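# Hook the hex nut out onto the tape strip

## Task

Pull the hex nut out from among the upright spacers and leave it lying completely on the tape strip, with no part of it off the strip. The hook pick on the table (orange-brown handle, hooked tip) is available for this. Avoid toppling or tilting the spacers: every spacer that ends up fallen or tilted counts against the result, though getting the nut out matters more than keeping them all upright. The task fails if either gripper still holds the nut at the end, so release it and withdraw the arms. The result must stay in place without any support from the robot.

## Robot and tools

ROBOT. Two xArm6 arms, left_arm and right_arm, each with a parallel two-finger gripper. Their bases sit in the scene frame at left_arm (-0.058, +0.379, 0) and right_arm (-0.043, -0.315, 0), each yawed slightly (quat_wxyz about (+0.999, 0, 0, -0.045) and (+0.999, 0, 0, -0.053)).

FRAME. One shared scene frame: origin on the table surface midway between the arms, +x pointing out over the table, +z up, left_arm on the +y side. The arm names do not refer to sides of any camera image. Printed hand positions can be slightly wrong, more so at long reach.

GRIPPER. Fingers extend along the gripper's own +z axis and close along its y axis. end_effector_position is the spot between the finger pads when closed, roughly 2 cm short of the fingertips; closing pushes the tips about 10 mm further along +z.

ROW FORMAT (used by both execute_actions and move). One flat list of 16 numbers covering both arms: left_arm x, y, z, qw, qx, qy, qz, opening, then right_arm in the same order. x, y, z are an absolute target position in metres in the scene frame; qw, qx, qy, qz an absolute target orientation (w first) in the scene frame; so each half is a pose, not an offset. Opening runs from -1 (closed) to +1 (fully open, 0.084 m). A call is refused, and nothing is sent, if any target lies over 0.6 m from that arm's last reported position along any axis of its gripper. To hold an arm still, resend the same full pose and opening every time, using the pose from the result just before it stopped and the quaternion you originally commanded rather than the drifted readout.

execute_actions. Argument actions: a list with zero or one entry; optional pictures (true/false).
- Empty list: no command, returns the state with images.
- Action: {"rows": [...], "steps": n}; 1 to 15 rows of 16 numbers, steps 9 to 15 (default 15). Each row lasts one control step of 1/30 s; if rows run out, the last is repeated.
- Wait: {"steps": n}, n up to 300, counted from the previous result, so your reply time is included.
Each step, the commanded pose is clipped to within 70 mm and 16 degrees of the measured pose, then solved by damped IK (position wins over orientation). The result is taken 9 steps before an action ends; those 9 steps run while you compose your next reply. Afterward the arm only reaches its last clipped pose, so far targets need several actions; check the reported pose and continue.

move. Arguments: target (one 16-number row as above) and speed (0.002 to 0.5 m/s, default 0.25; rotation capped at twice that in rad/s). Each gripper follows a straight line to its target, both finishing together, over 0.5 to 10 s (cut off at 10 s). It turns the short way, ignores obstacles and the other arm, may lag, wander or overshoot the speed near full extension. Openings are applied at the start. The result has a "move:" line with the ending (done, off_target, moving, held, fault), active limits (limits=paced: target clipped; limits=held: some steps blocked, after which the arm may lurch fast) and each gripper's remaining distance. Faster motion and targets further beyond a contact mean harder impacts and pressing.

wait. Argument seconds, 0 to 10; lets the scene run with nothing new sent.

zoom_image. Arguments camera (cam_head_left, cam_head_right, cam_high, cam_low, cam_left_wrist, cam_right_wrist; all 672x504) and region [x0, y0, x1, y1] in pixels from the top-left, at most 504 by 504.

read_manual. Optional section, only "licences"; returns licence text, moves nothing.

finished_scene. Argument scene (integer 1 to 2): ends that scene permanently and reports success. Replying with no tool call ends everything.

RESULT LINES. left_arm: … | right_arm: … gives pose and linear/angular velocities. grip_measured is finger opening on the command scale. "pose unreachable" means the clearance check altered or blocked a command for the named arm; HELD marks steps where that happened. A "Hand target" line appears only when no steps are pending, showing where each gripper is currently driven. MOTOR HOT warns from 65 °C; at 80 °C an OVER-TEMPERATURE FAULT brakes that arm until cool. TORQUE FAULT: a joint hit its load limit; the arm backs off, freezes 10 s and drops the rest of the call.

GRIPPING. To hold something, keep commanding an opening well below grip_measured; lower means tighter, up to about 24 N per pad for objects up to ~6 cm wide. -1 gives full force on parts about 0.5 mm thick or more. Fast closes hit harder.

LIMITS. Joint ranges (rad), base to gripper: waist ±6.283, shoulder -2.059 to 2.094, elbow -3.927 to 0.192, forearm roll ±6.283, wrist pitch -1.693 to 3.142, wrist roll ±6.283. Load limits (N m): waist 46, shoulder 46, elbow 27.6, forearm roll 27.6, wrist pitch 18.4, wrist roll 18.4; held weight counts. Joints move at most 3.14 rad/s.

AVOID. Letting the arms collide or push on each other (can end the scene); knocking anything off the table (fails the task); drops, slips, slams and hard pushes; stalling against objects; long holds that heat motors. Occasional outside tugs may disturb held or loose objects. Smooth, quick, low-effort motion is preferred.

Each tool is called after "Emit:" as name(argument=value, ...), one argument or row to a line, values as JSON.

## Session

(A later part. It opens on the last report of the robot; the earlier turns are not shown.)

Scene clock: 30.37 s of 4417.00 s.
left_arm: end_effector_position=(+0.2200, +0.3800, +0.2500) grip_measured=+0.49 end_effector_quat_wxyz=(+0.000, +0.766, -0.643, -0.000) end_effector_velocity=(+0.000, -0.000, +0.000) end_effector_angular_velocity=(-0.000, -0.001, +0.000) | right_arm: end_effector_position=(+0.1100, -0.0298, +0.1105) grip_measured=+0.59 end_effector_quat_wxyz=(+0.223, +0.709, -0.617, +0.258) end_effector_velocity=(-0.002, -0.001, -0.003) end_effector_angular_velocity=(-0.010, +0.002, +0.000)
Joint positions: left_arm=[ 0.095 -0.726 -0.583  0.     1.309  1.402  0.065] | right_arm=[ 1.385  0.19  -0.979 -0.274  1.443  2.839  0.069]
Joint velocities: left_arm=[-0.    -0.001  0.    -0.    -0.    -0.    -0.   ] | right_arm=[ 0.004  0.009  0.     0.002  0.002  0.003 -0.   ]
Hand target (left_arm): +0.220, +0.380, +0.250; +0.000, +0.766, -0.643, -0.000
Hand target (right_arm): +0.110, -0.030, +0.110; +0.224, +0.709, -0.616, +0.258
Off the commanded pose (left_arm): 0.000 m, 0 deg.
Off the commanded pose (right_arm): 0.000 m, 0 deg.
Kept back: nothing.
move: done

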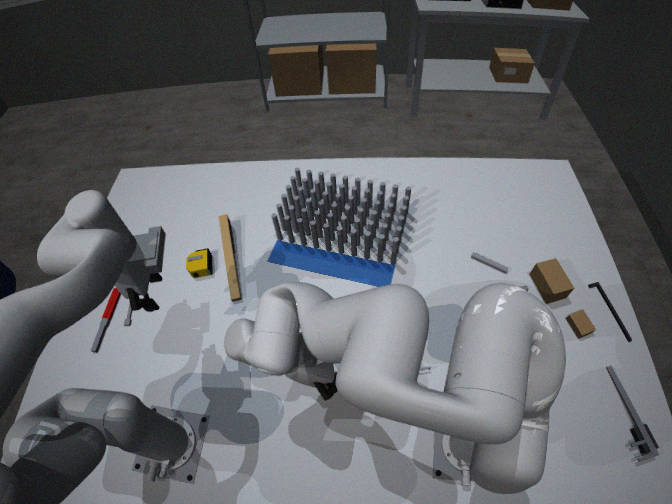

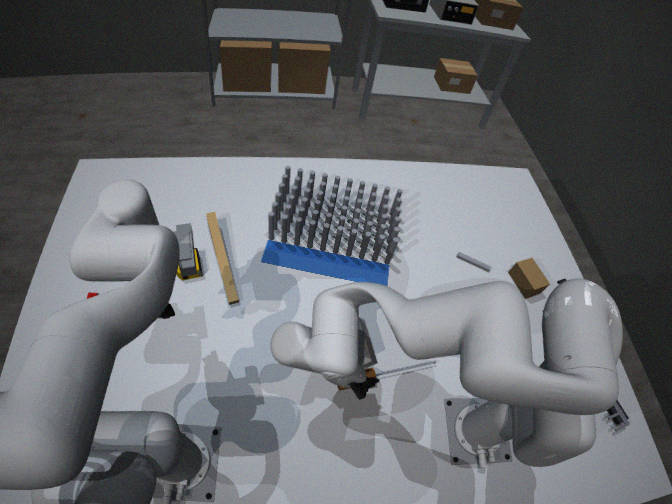

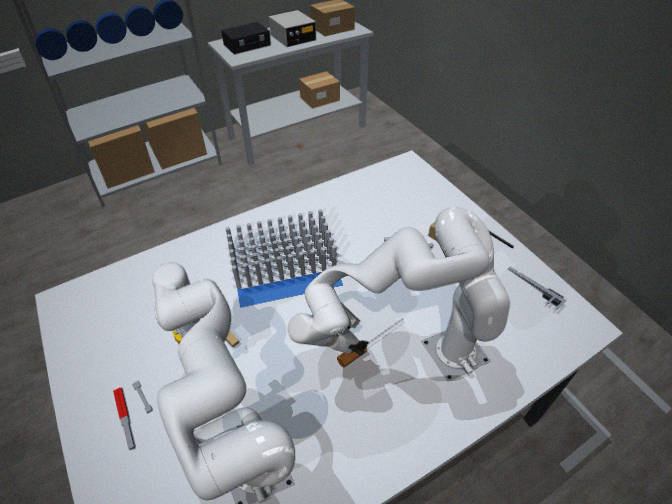

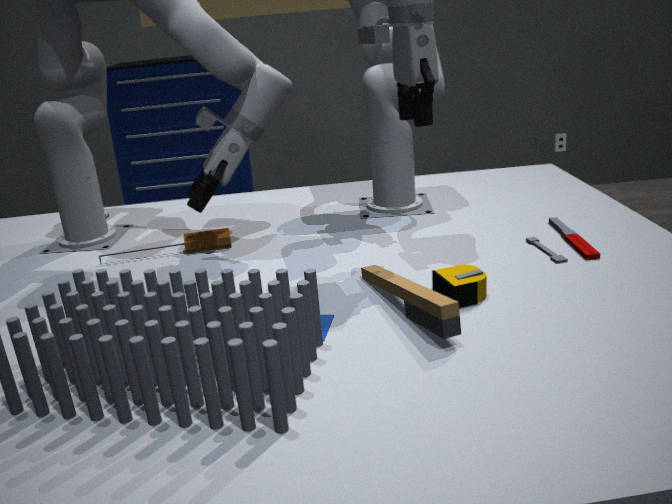

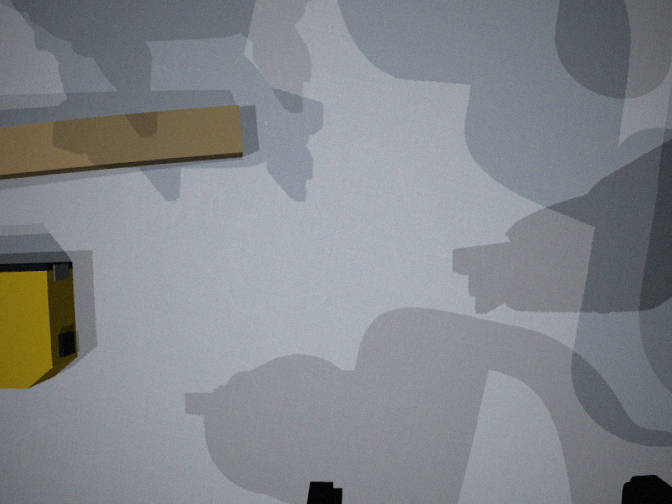

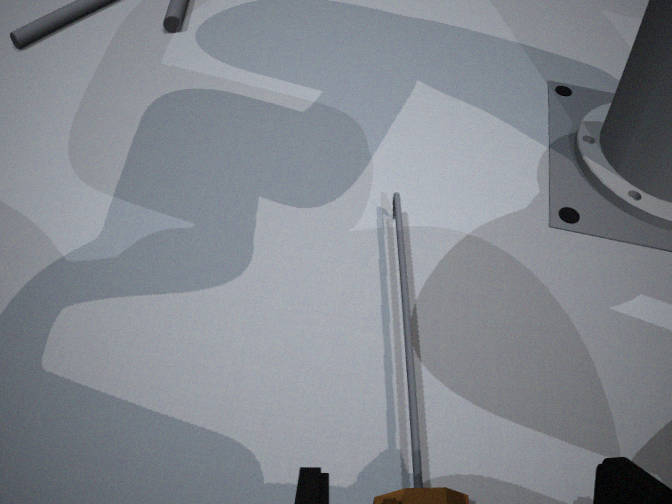

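Emit:
move(
  target=[0.22,0.38,0.25,0,0.766,-0.643,0,0.5, 0.108,-0.03,0.03,0.2244,0.7092,-0.6165,0.2581,0.6],
  speed=0.1,
)

Emit:
move(
  target=[0.22,0.38,0.25,0,0.766,-0.643,0,0.5, 0.108,-0.03,0.03,0.2244,0.7092,-0.6165,0.2581,-0.55],
)

Emit:
move(
  target=[0.22,0.38,0.25,0,0.766,-0.643,0,0.5, 0.13,-0.06,0.20,0.12,0.745,-0.648,0.1,-0.55],
  speed=0.2,
)

Scene clock: 31.83 s of 4417.00 s.
left_arm: end_effector_position=(+0.2200, +0.3800, +0.2500) grip_measured=+0.49 end_effector_quat_wxyz=(+0.000, +0.766, -0.643, +0.000) end_effector_velocity=(+0.000, -0.000, -0.000) end_effector_angular_velocity=(-0.000, -0.000, +0.000) | right_arm: end_effector_position=(+0.1081, -0.0295, +0.0303) grip_measured=+0.59 end_effector_quat_wxyz=(+0.224, +0.709, -0.617, +0.258) end_effector_velocity=(-0.000, -0.001, -0.001) end_effector_angular_velocity=(-0.003, +0.001, -0.001)
Joint positions: left_arm=[ 0.095 -0.726 -0.583  0.     1.309  1.402  0.065] | right_arm=[ 1.38   0.365 -0.948 -0.29   1.245  2.894  0.069]
Joint velocities: left_arm=[ 0.  0. -0. -0. -0.  0. -0.] | right_arm=[-0.001  0.003  0.001 -0.    -0.001  0.001 -0.   ]
Hand target (left_arm): +0.220, +0.380, +0.250; -0.000, +0.766, -0.643, -0.000
Hand target (right_arm): +0.108, -0.030, +0.030; +0.224, +0.709, -0.616, +0.258
Off the commanded pose (left_arm): 0.000 m, 0 deg.
Off the commanded pose (right_arm): 0.001 m, 0 deg.
Kept back: nothing.
move: done

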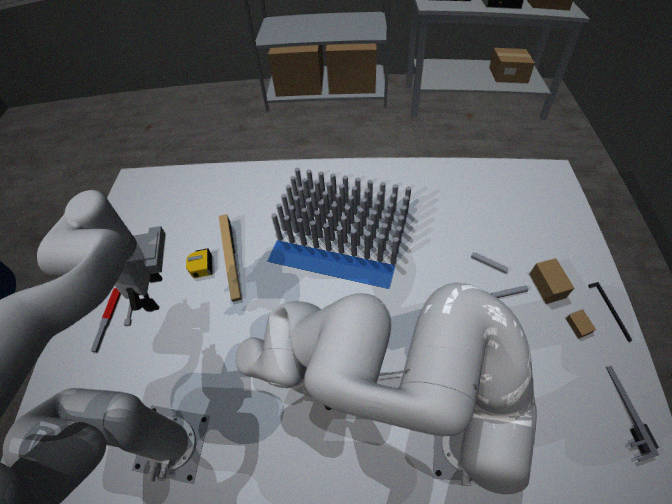

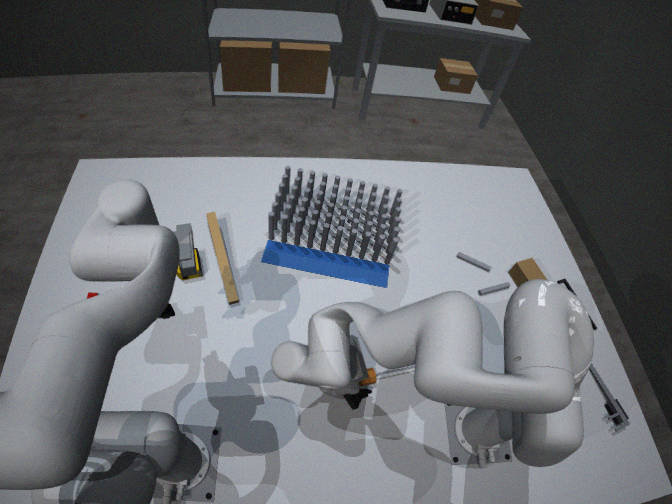

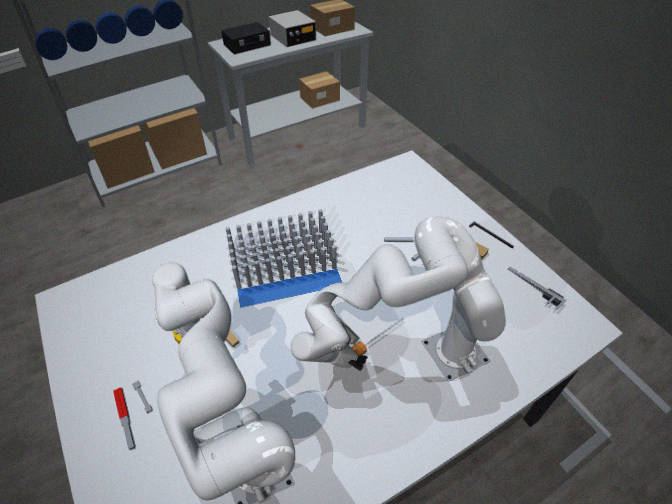

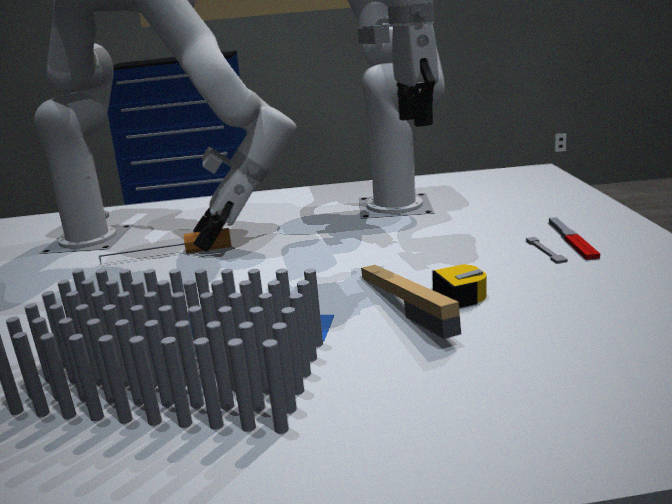

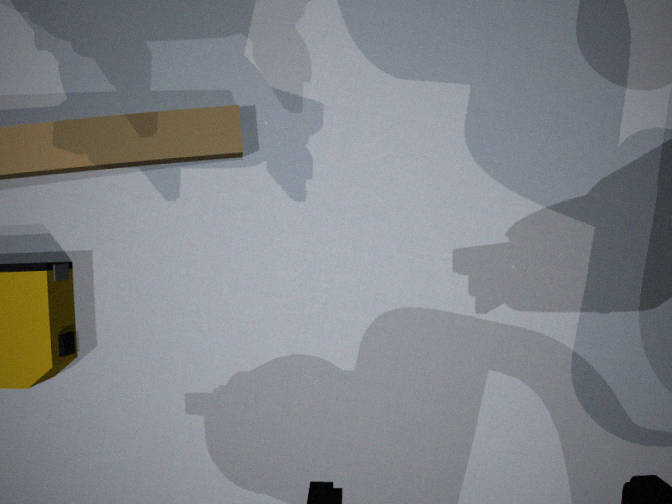

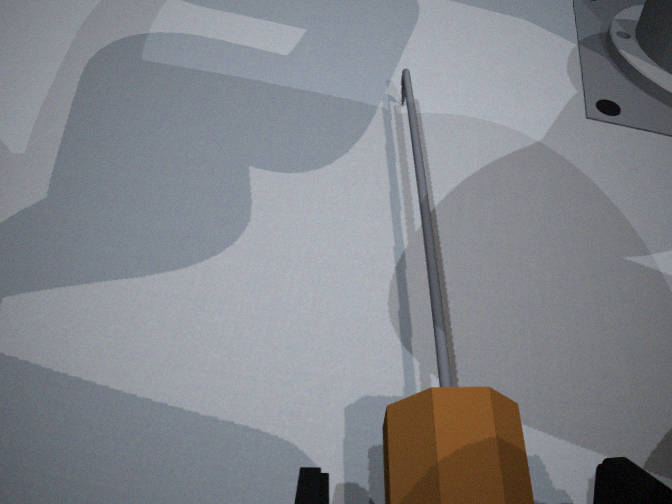

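Scene clock: 32.53 s of 4417.00 s.
left_arm: end_effector_position=(+0.2200, +0.3800, +0.2500) grip_measured=+0.49 end_effector_quat_wxyz=(+0.000, +0.766, -0.643, +0.000) end_effector_velocity=(-0.000, -0.000, -0.000) end_effector_angular_velocity=(-0.001, +0.002, -0.000) | right_arm: end_effector_position=(+0.1081, -0.0296, +0.0303) grip_measured=-0.19 end_effector_quat_wxyz=(+0.224, +0.709, -0.617, +0.258) end_effector_velocity=(+0.000, -0.001, -0.001) end_effector_angular_velocity=(-0.001, +0.001, -0.001)
Joint positions: left_arm=[ 0.095 -0.726 -0.583  0.     1.309  1.402  0.065] | right_arm=[ 1.38   0.365 -0.948 -0.291  1.245  2.894  0.036]
Joint velocities: left_arm=[-0.     0.002  0.    -0.001 -0.     0.     0.   ] | right_arm=[-0.002  0.001  0.001 -0.    -0.001 -0.001  0.   ]
Hand target (left_arm): +0.220, +0.380, +0.250; -0.000, +0.766, -0.643, -0.000
Hand target (right_arm): +0.108, -0.030, +0.030; +0.224, +0.709, -0.616, +0.258
Off the commanded pose (left_arm): 0.000 m, 0 deg.
Off the commanded pose (right_arm): 0.001 m, 0 deg.
Kept back: nothing.
move: done

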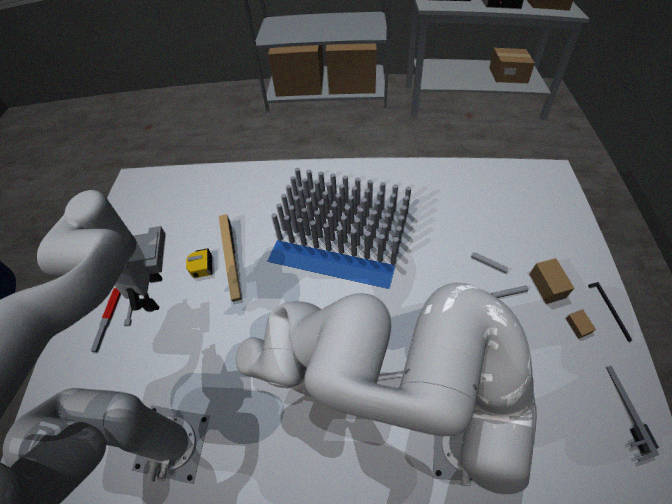

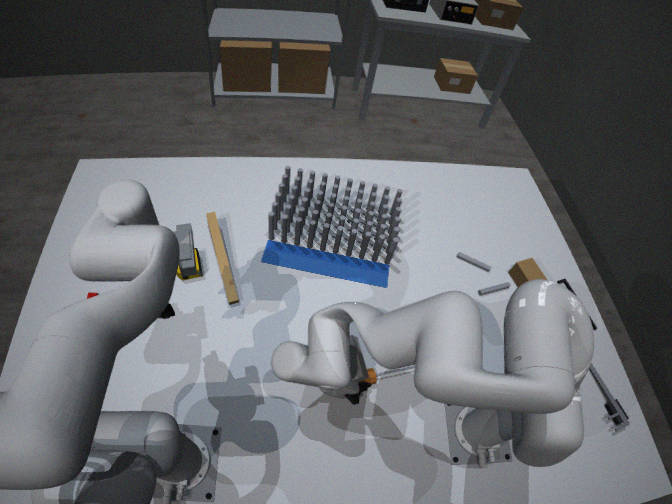

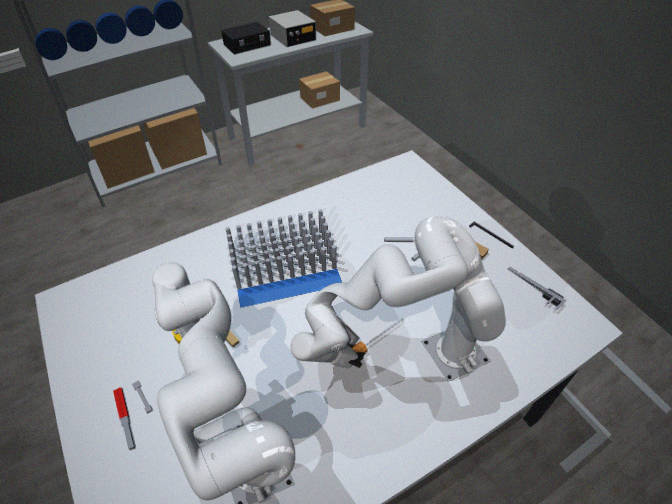

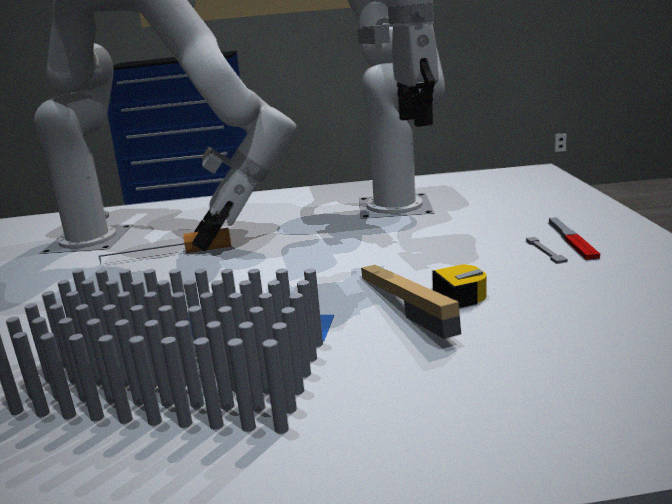

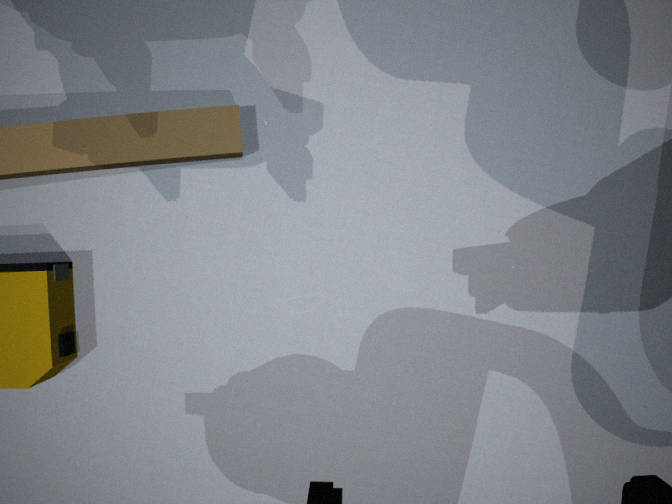

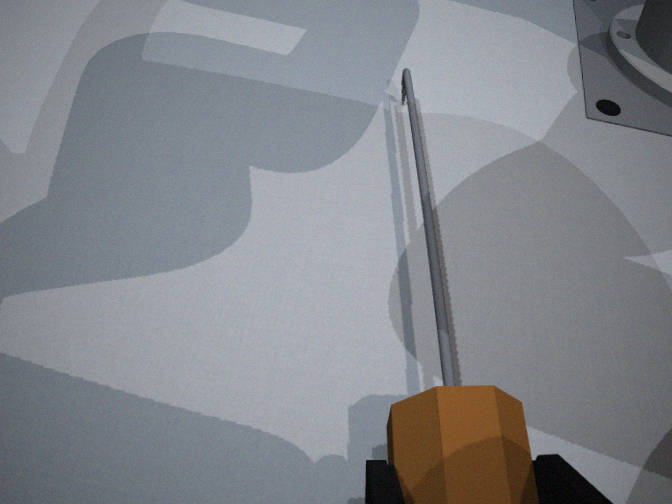

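Scene clock: 33.93 s of 4417.00 s.
left_arm: end_effector_position=(+0.2200, +0.3800, +0.2500) grip_measured=+0.49 end_effector_quat_wxyz=(+0.000, +0.766, -0.643, +0.000) end_effector_velocity=(+0.000, +0.000, +0.000) end_effector_angular_velocity=(+0.000, -0.002, +0.000) | right_arm: end_effector_position=(+0.1298, -0.0606, +0.1994) grip_measured=-0.19 end_effector_quat_wxyz=(+0.121, +0.745, -0.648, +0.100) end_effector_velocity=(+0.002, +0.002, +0.005) end_effector_angular_velocity=(+0.011, -0.005, -0.001)
Joint positions: left_arm=[ 0.095 -0.726 -0.583  0.     1.309  1.402  0.065] | right_arm=[ 1.187 -0.307 -0.769 -0.143  1.363  2.563  0.036]
Joint velocities: left_arm=[ 0.    -0.001  0.     0.    -0.001  0.    -0.   ] | right_arm=[-0.002 -0.008 -0.006  0.     0.002 -0.002 -0.   ]
Hand target (left_arm): +0.220, +0.380, +0.250; -0.000, +0.766, -0.643, -0.000
Hand target (right_arm): +0.130, -0.060, +0.200; +0.120, +0.745, -0.648, +0.100
Off the commanded pose (left_arm): 0.000 m, 0 deg.
Off the commanded pose (right_arm): 0.001 m, 0 deg.
Kept back: nothing.
move: done

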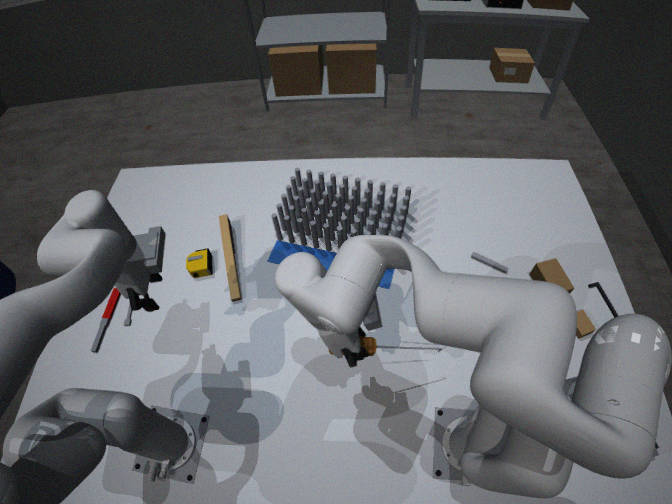

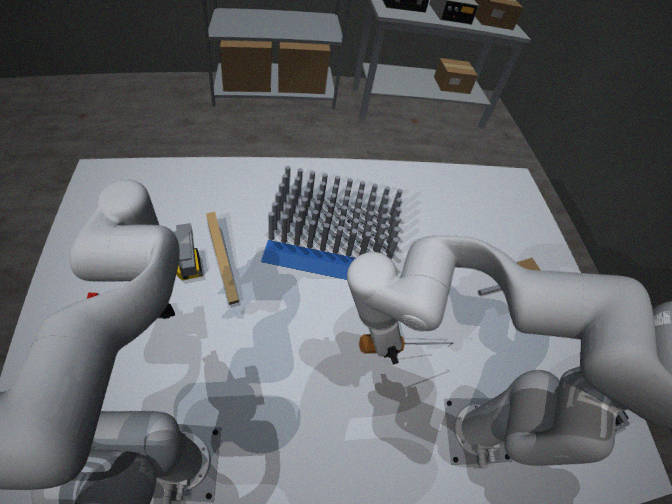

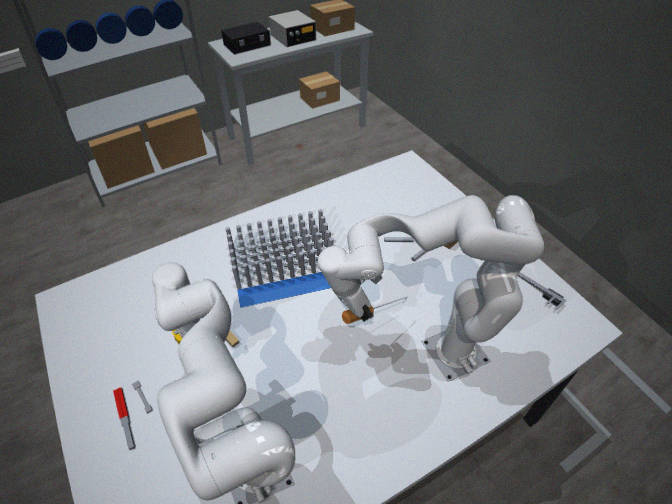

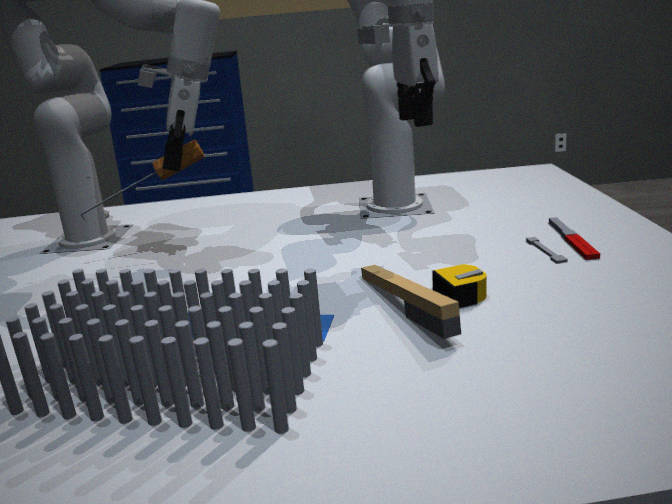

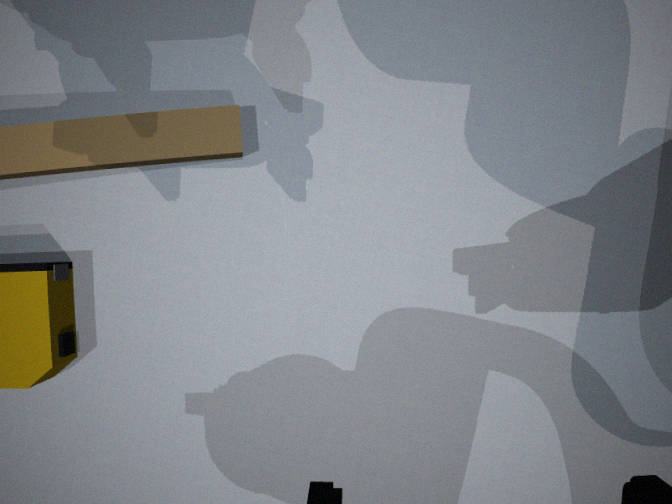

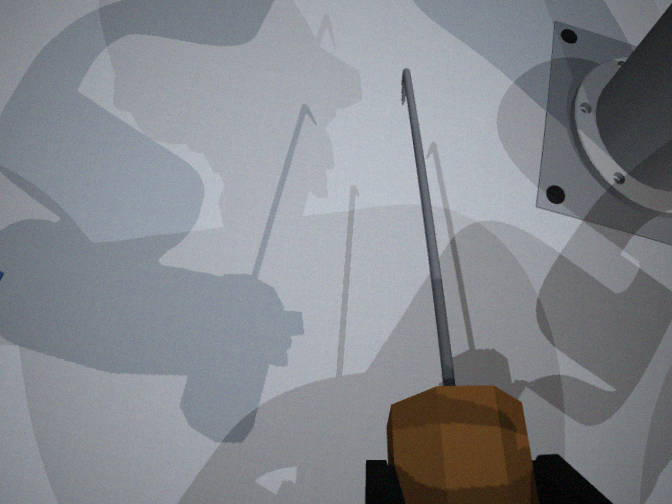

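Emit:
move(
  target=[0.22,0.38,0.25,0,0.766,-0.643,0,0.5, 0.30,0.0,0.31,-0.0094,0.9885,-0.1346,-0.0692,-0.55],
  speed=0.3,
)

Emit:
move(
  target=[0.22,0.38,0.25,0,0.766,-0.643,0,0.5, 0.320,0.018,0.21,-0.0094,0.9885,-0.1346,-0.0692,-0.55],
  speed=0.15,
)

Scene clock: 37.33 s of 4417.00 s.
left_arm: end_effector_position=(+0.2200, +0.3800, +0.2500) grip_measured=+0.49 end_effector_quat_wxyz=(+0.000, +0.766, -0.643, +0.000) end_effector_velocity=(-0.000, +0.000, +0.000) end_effector_angular_velocity=(+0.000, -0.000, -0.000) | right_arm: end_effector_position=(+0.2995, +0.0002, +0.3102) grip_measured=-0.19 end_effector_quat_wxyz=(-0.009, +0.988, -0.135, -0.069) end_effector_velocity=(+0.001, +0.000, +0.002) end_effector_angular_velocity=(+0.002, -0.002, +0.004)
Joint positions: left_arm=[ 0.095 -0.726 -0.583  0.     1.309  1.402  0.065] | right_arm=[ 0.791  0.019 -1.41   0.114  1.474  0.94   0.036]
Joint velocities: left_arm=[ 0.    -0.001 -0.     0.     0.001 -0.    -0.   ] | right_arm=[-0.001  0.002 -0.008 -0.     0.004 -0.005  0.   ]
Hand target (left_arm): +0.220, +0.380, +0.250; -0.000, +0.766, -0.643, -0.000
Hand target (right_arm): +0.300, +0.000, +0.310; -0.009, +0.988, -0.135, -0.069
Off the commanded pose (left_arm): 0.000 m, 0 deg.
Off the commanded pose (right_arm): 0.001 m, 0 deg.
Kept back: nothing.
move: done

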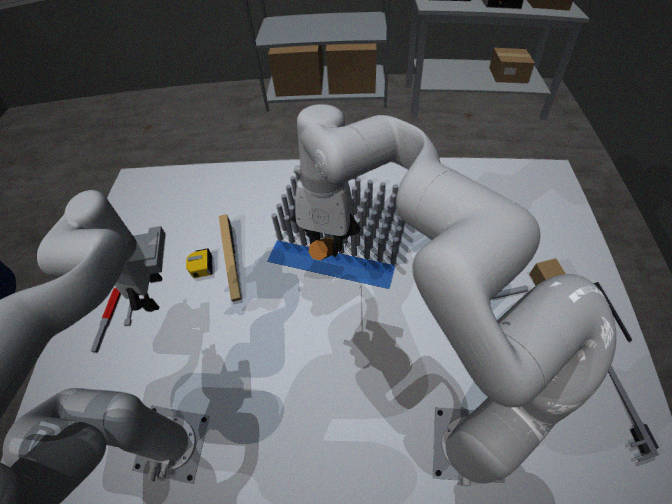

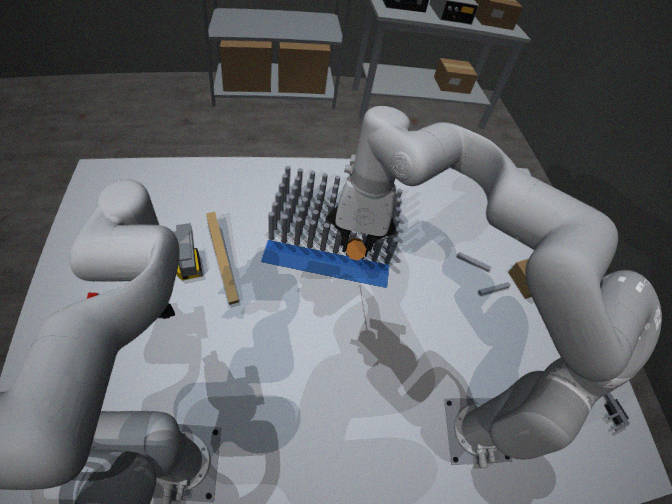

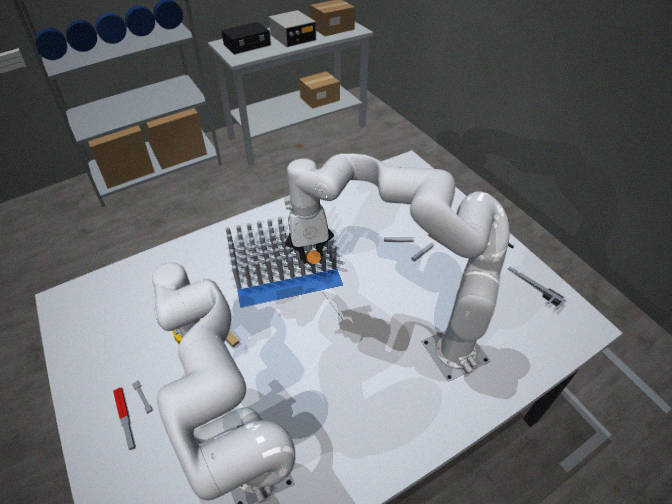

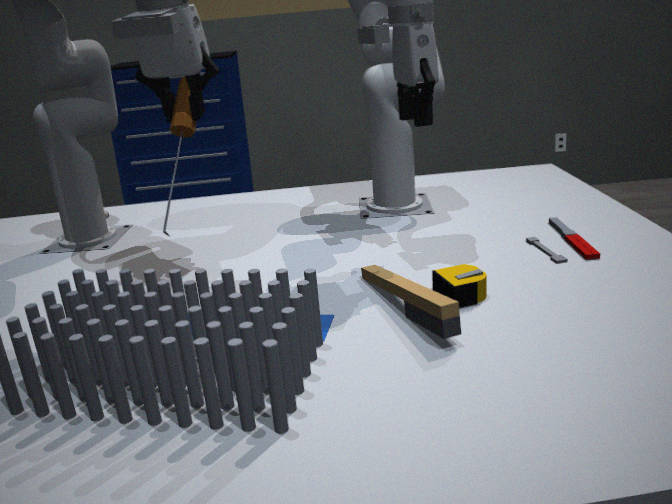

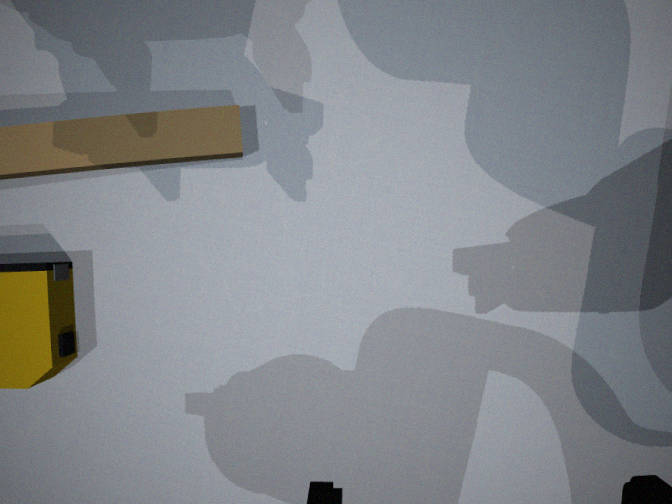

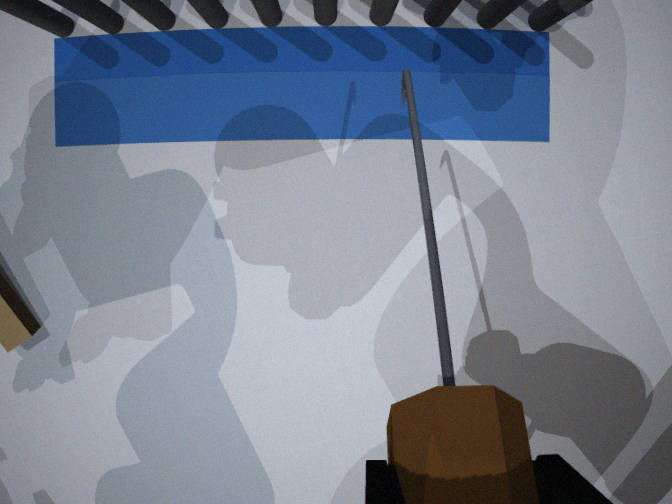

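Scene clock: 38.47 s of 4417.00 s.
left_arm: end_effector_position=(+0.2200, +0.3800, +0.2500) grip_measured=+0.49 end_effector_quat_wxyz=(-0.000, +0.766, -0.643, -0.000) end_effector_velocity=(-0.000, -0.000, +0.000) end_effector_angular_velocity=(-0.000, +0.000, -0.000) | right_arm: end_effector_position=(+0.3203, +0.0184, +0.2107) grip_measured=-0.19 end_effector_quat_wxyz=(-0.010, +0.988, -0.135, -0.069) end_effector_velocity=(-0.003, -0.002, -0.006) end_effector_angular_velocity=(-0.010, +0.011, +0.000)
Joint positions: left_arm=[ 0.095 -0.726 -0.583  0.     1.309  1.402  0.065] | right_arm=[ 0.797  0.144 -1.277  0.122  1.215  0.914  0.036]
Joint velocities: left_arm=[-0.001 -0.001  0.    -0.     0.001 -0.    -0.   ] | right_arm=[ 0.     0.005  0.008 -0.001  0.001  0.     0.   ]
Hand target (left_arm): +0.220, +0.380, +0.250; +0.000, +0.766, -0.643, -0.000
Hand target (right_arm): +0.320, +0.018, +0.210; -0.009, +0.988, -0.135, -0.069
Off the commanded pose (left_arm): 0.000 m, 0 deg.
Off the commanded pose (right_arm): 0.001 m, 0 deg.
Kept back: nothing.
move: done

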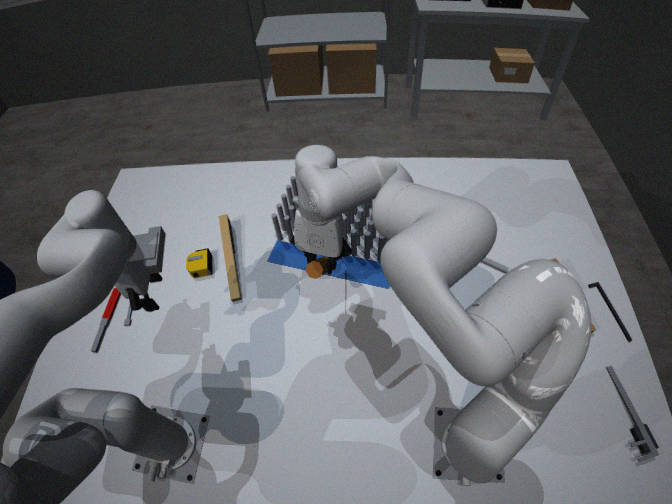

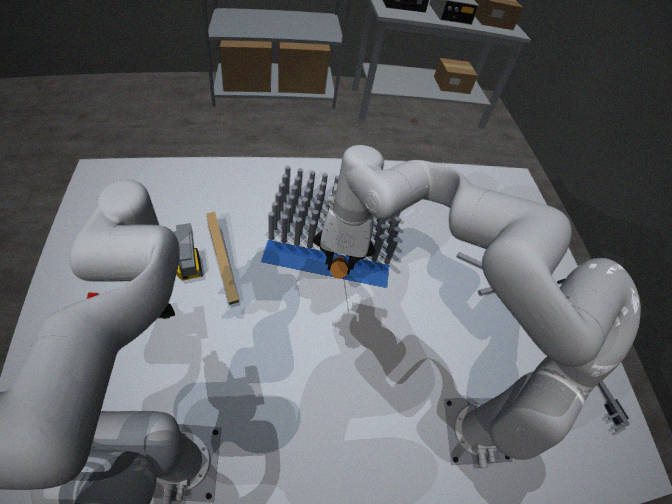

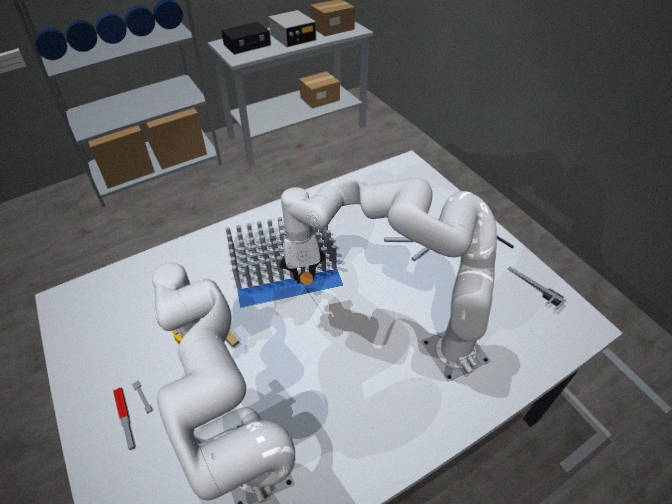

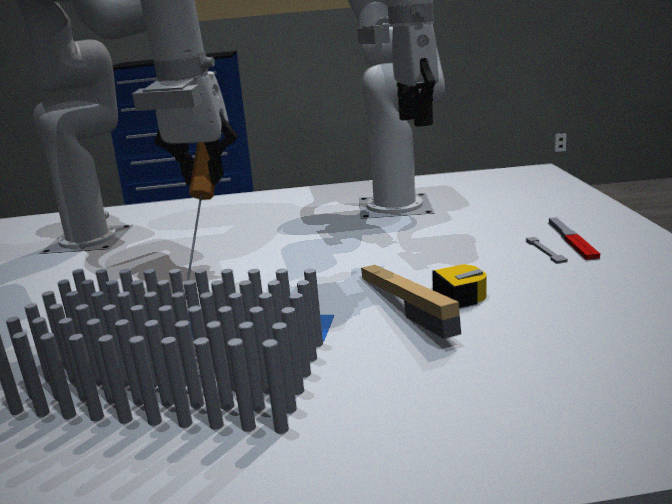

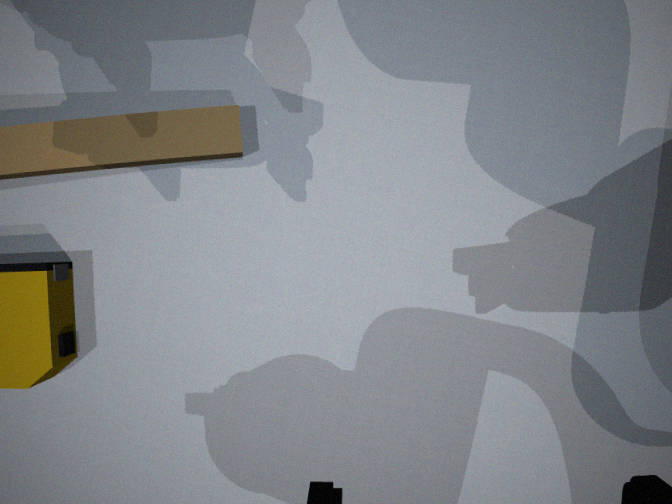

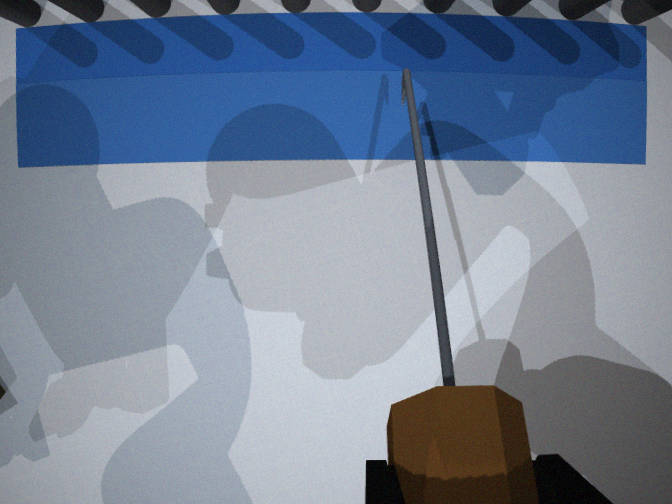

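Emit:
zoom_image(
  camera="cam_right_wrist",
  region=[300, 0, 500, 120],
)

Region (300, 0, 500, 120) of cam_right_wrist's 672x504 image, scaled by 2.520, with more detail than that image has; it fills the top 302 rows of this view, and the rest is white.

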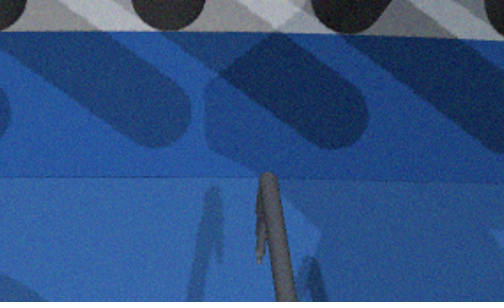

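Emit:
move(
  target=[0.22,0.38,0.25,0,0.766,-0.643,0,0.5, 0.425,-0.0145,0.21,-0.0094,0.9885,-0.1346,-0.0692,-0.55],
  speed=0.08,
)

Scene clock: 41.27 s of 4417.00 s.
left_arm: end_effector_position=(+0.2200, +0.3800, +0.2500) grip_measured=+0.49 end_effector_quat_wxyz=(+0.000, +0.766, -0.643, +0.000) end_effector_velocity=(-0.000, -0.000, +0.000) end_effector_angular_velocity=(-0.000, +0.000, -0.001) | right_arm: end_effector_position=(+0.4249, -0.0141, +0.2102) grip_measured=-0.19 end_effector_quat_wxyz=(-0.009, +0.988, -0.134, -0.069) end_effector_velocity=(+0.001, +0.000, +0.001) end_effector_angular_velocity=(+0.002, -0.002, -0.000)
Joint positions: left_arm=[ 0.095 -0.726 -0.583  0.     1.309  1.402  0.065] | right_arm=[ 0.636  0.385 -1.609  0.103  1.322  0.77   0.036]
Joint velocities: left_arm=[-0.001 -0.001  0.    -0.     0.002  0.    -0.   ] | right_arm=[-0.001  0.001 -0.005  0.     0.001 -0.001  0.   ]
Hand target (left_arm): +0.220, +0.380, +0.250; -0.000, +0.766, -0.643, +0.000
Hand target (right_arm): +0.425, -0.014, +0.210; -0.009, +0.988, -0.135, -0.069
Off the commanded pose (left_arm): 0.000 m, 0 deg.
Off the commanded pose (right_arm): 0.000 m, 0 deg.
Kept back: nothing.
move: done

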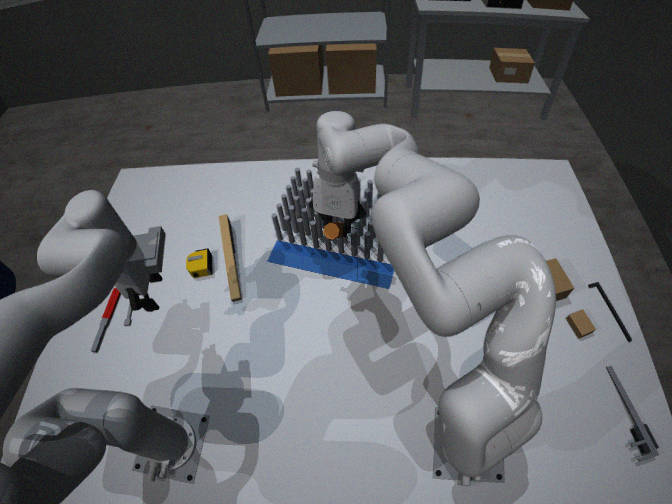

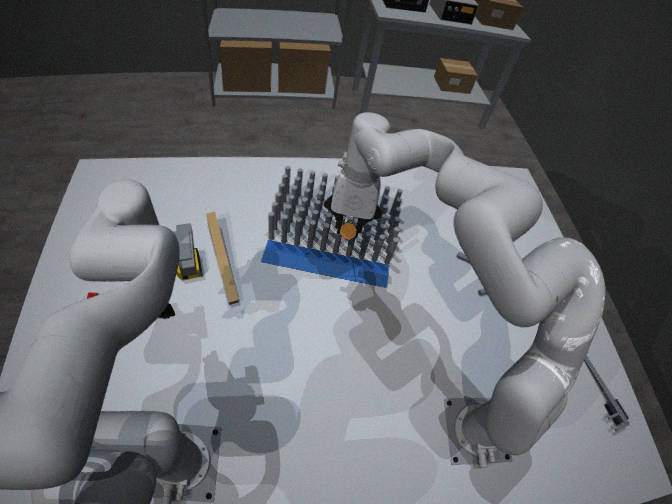

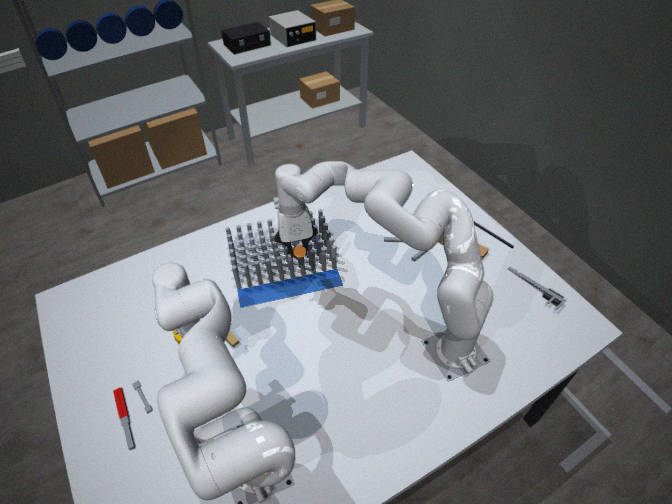

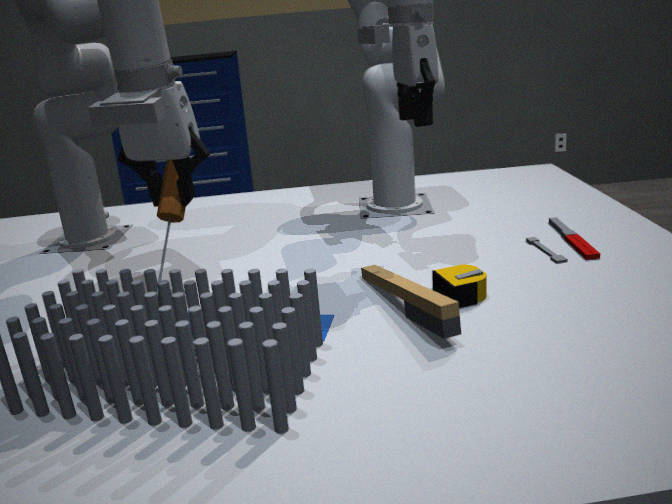

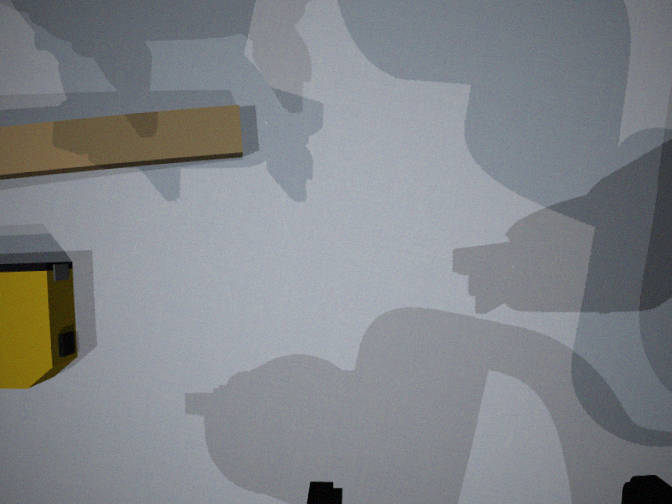

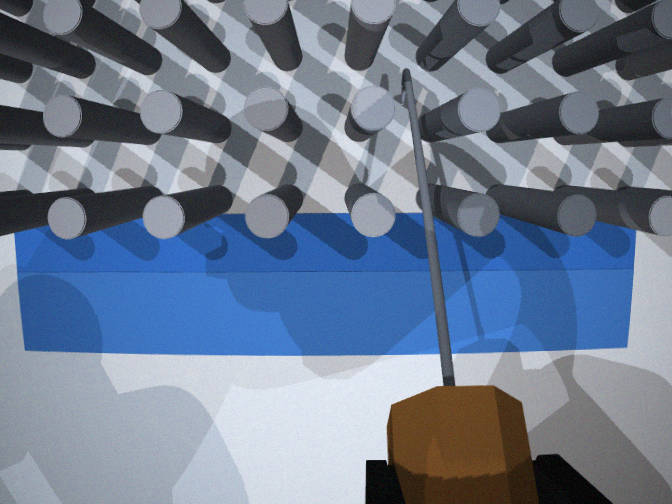

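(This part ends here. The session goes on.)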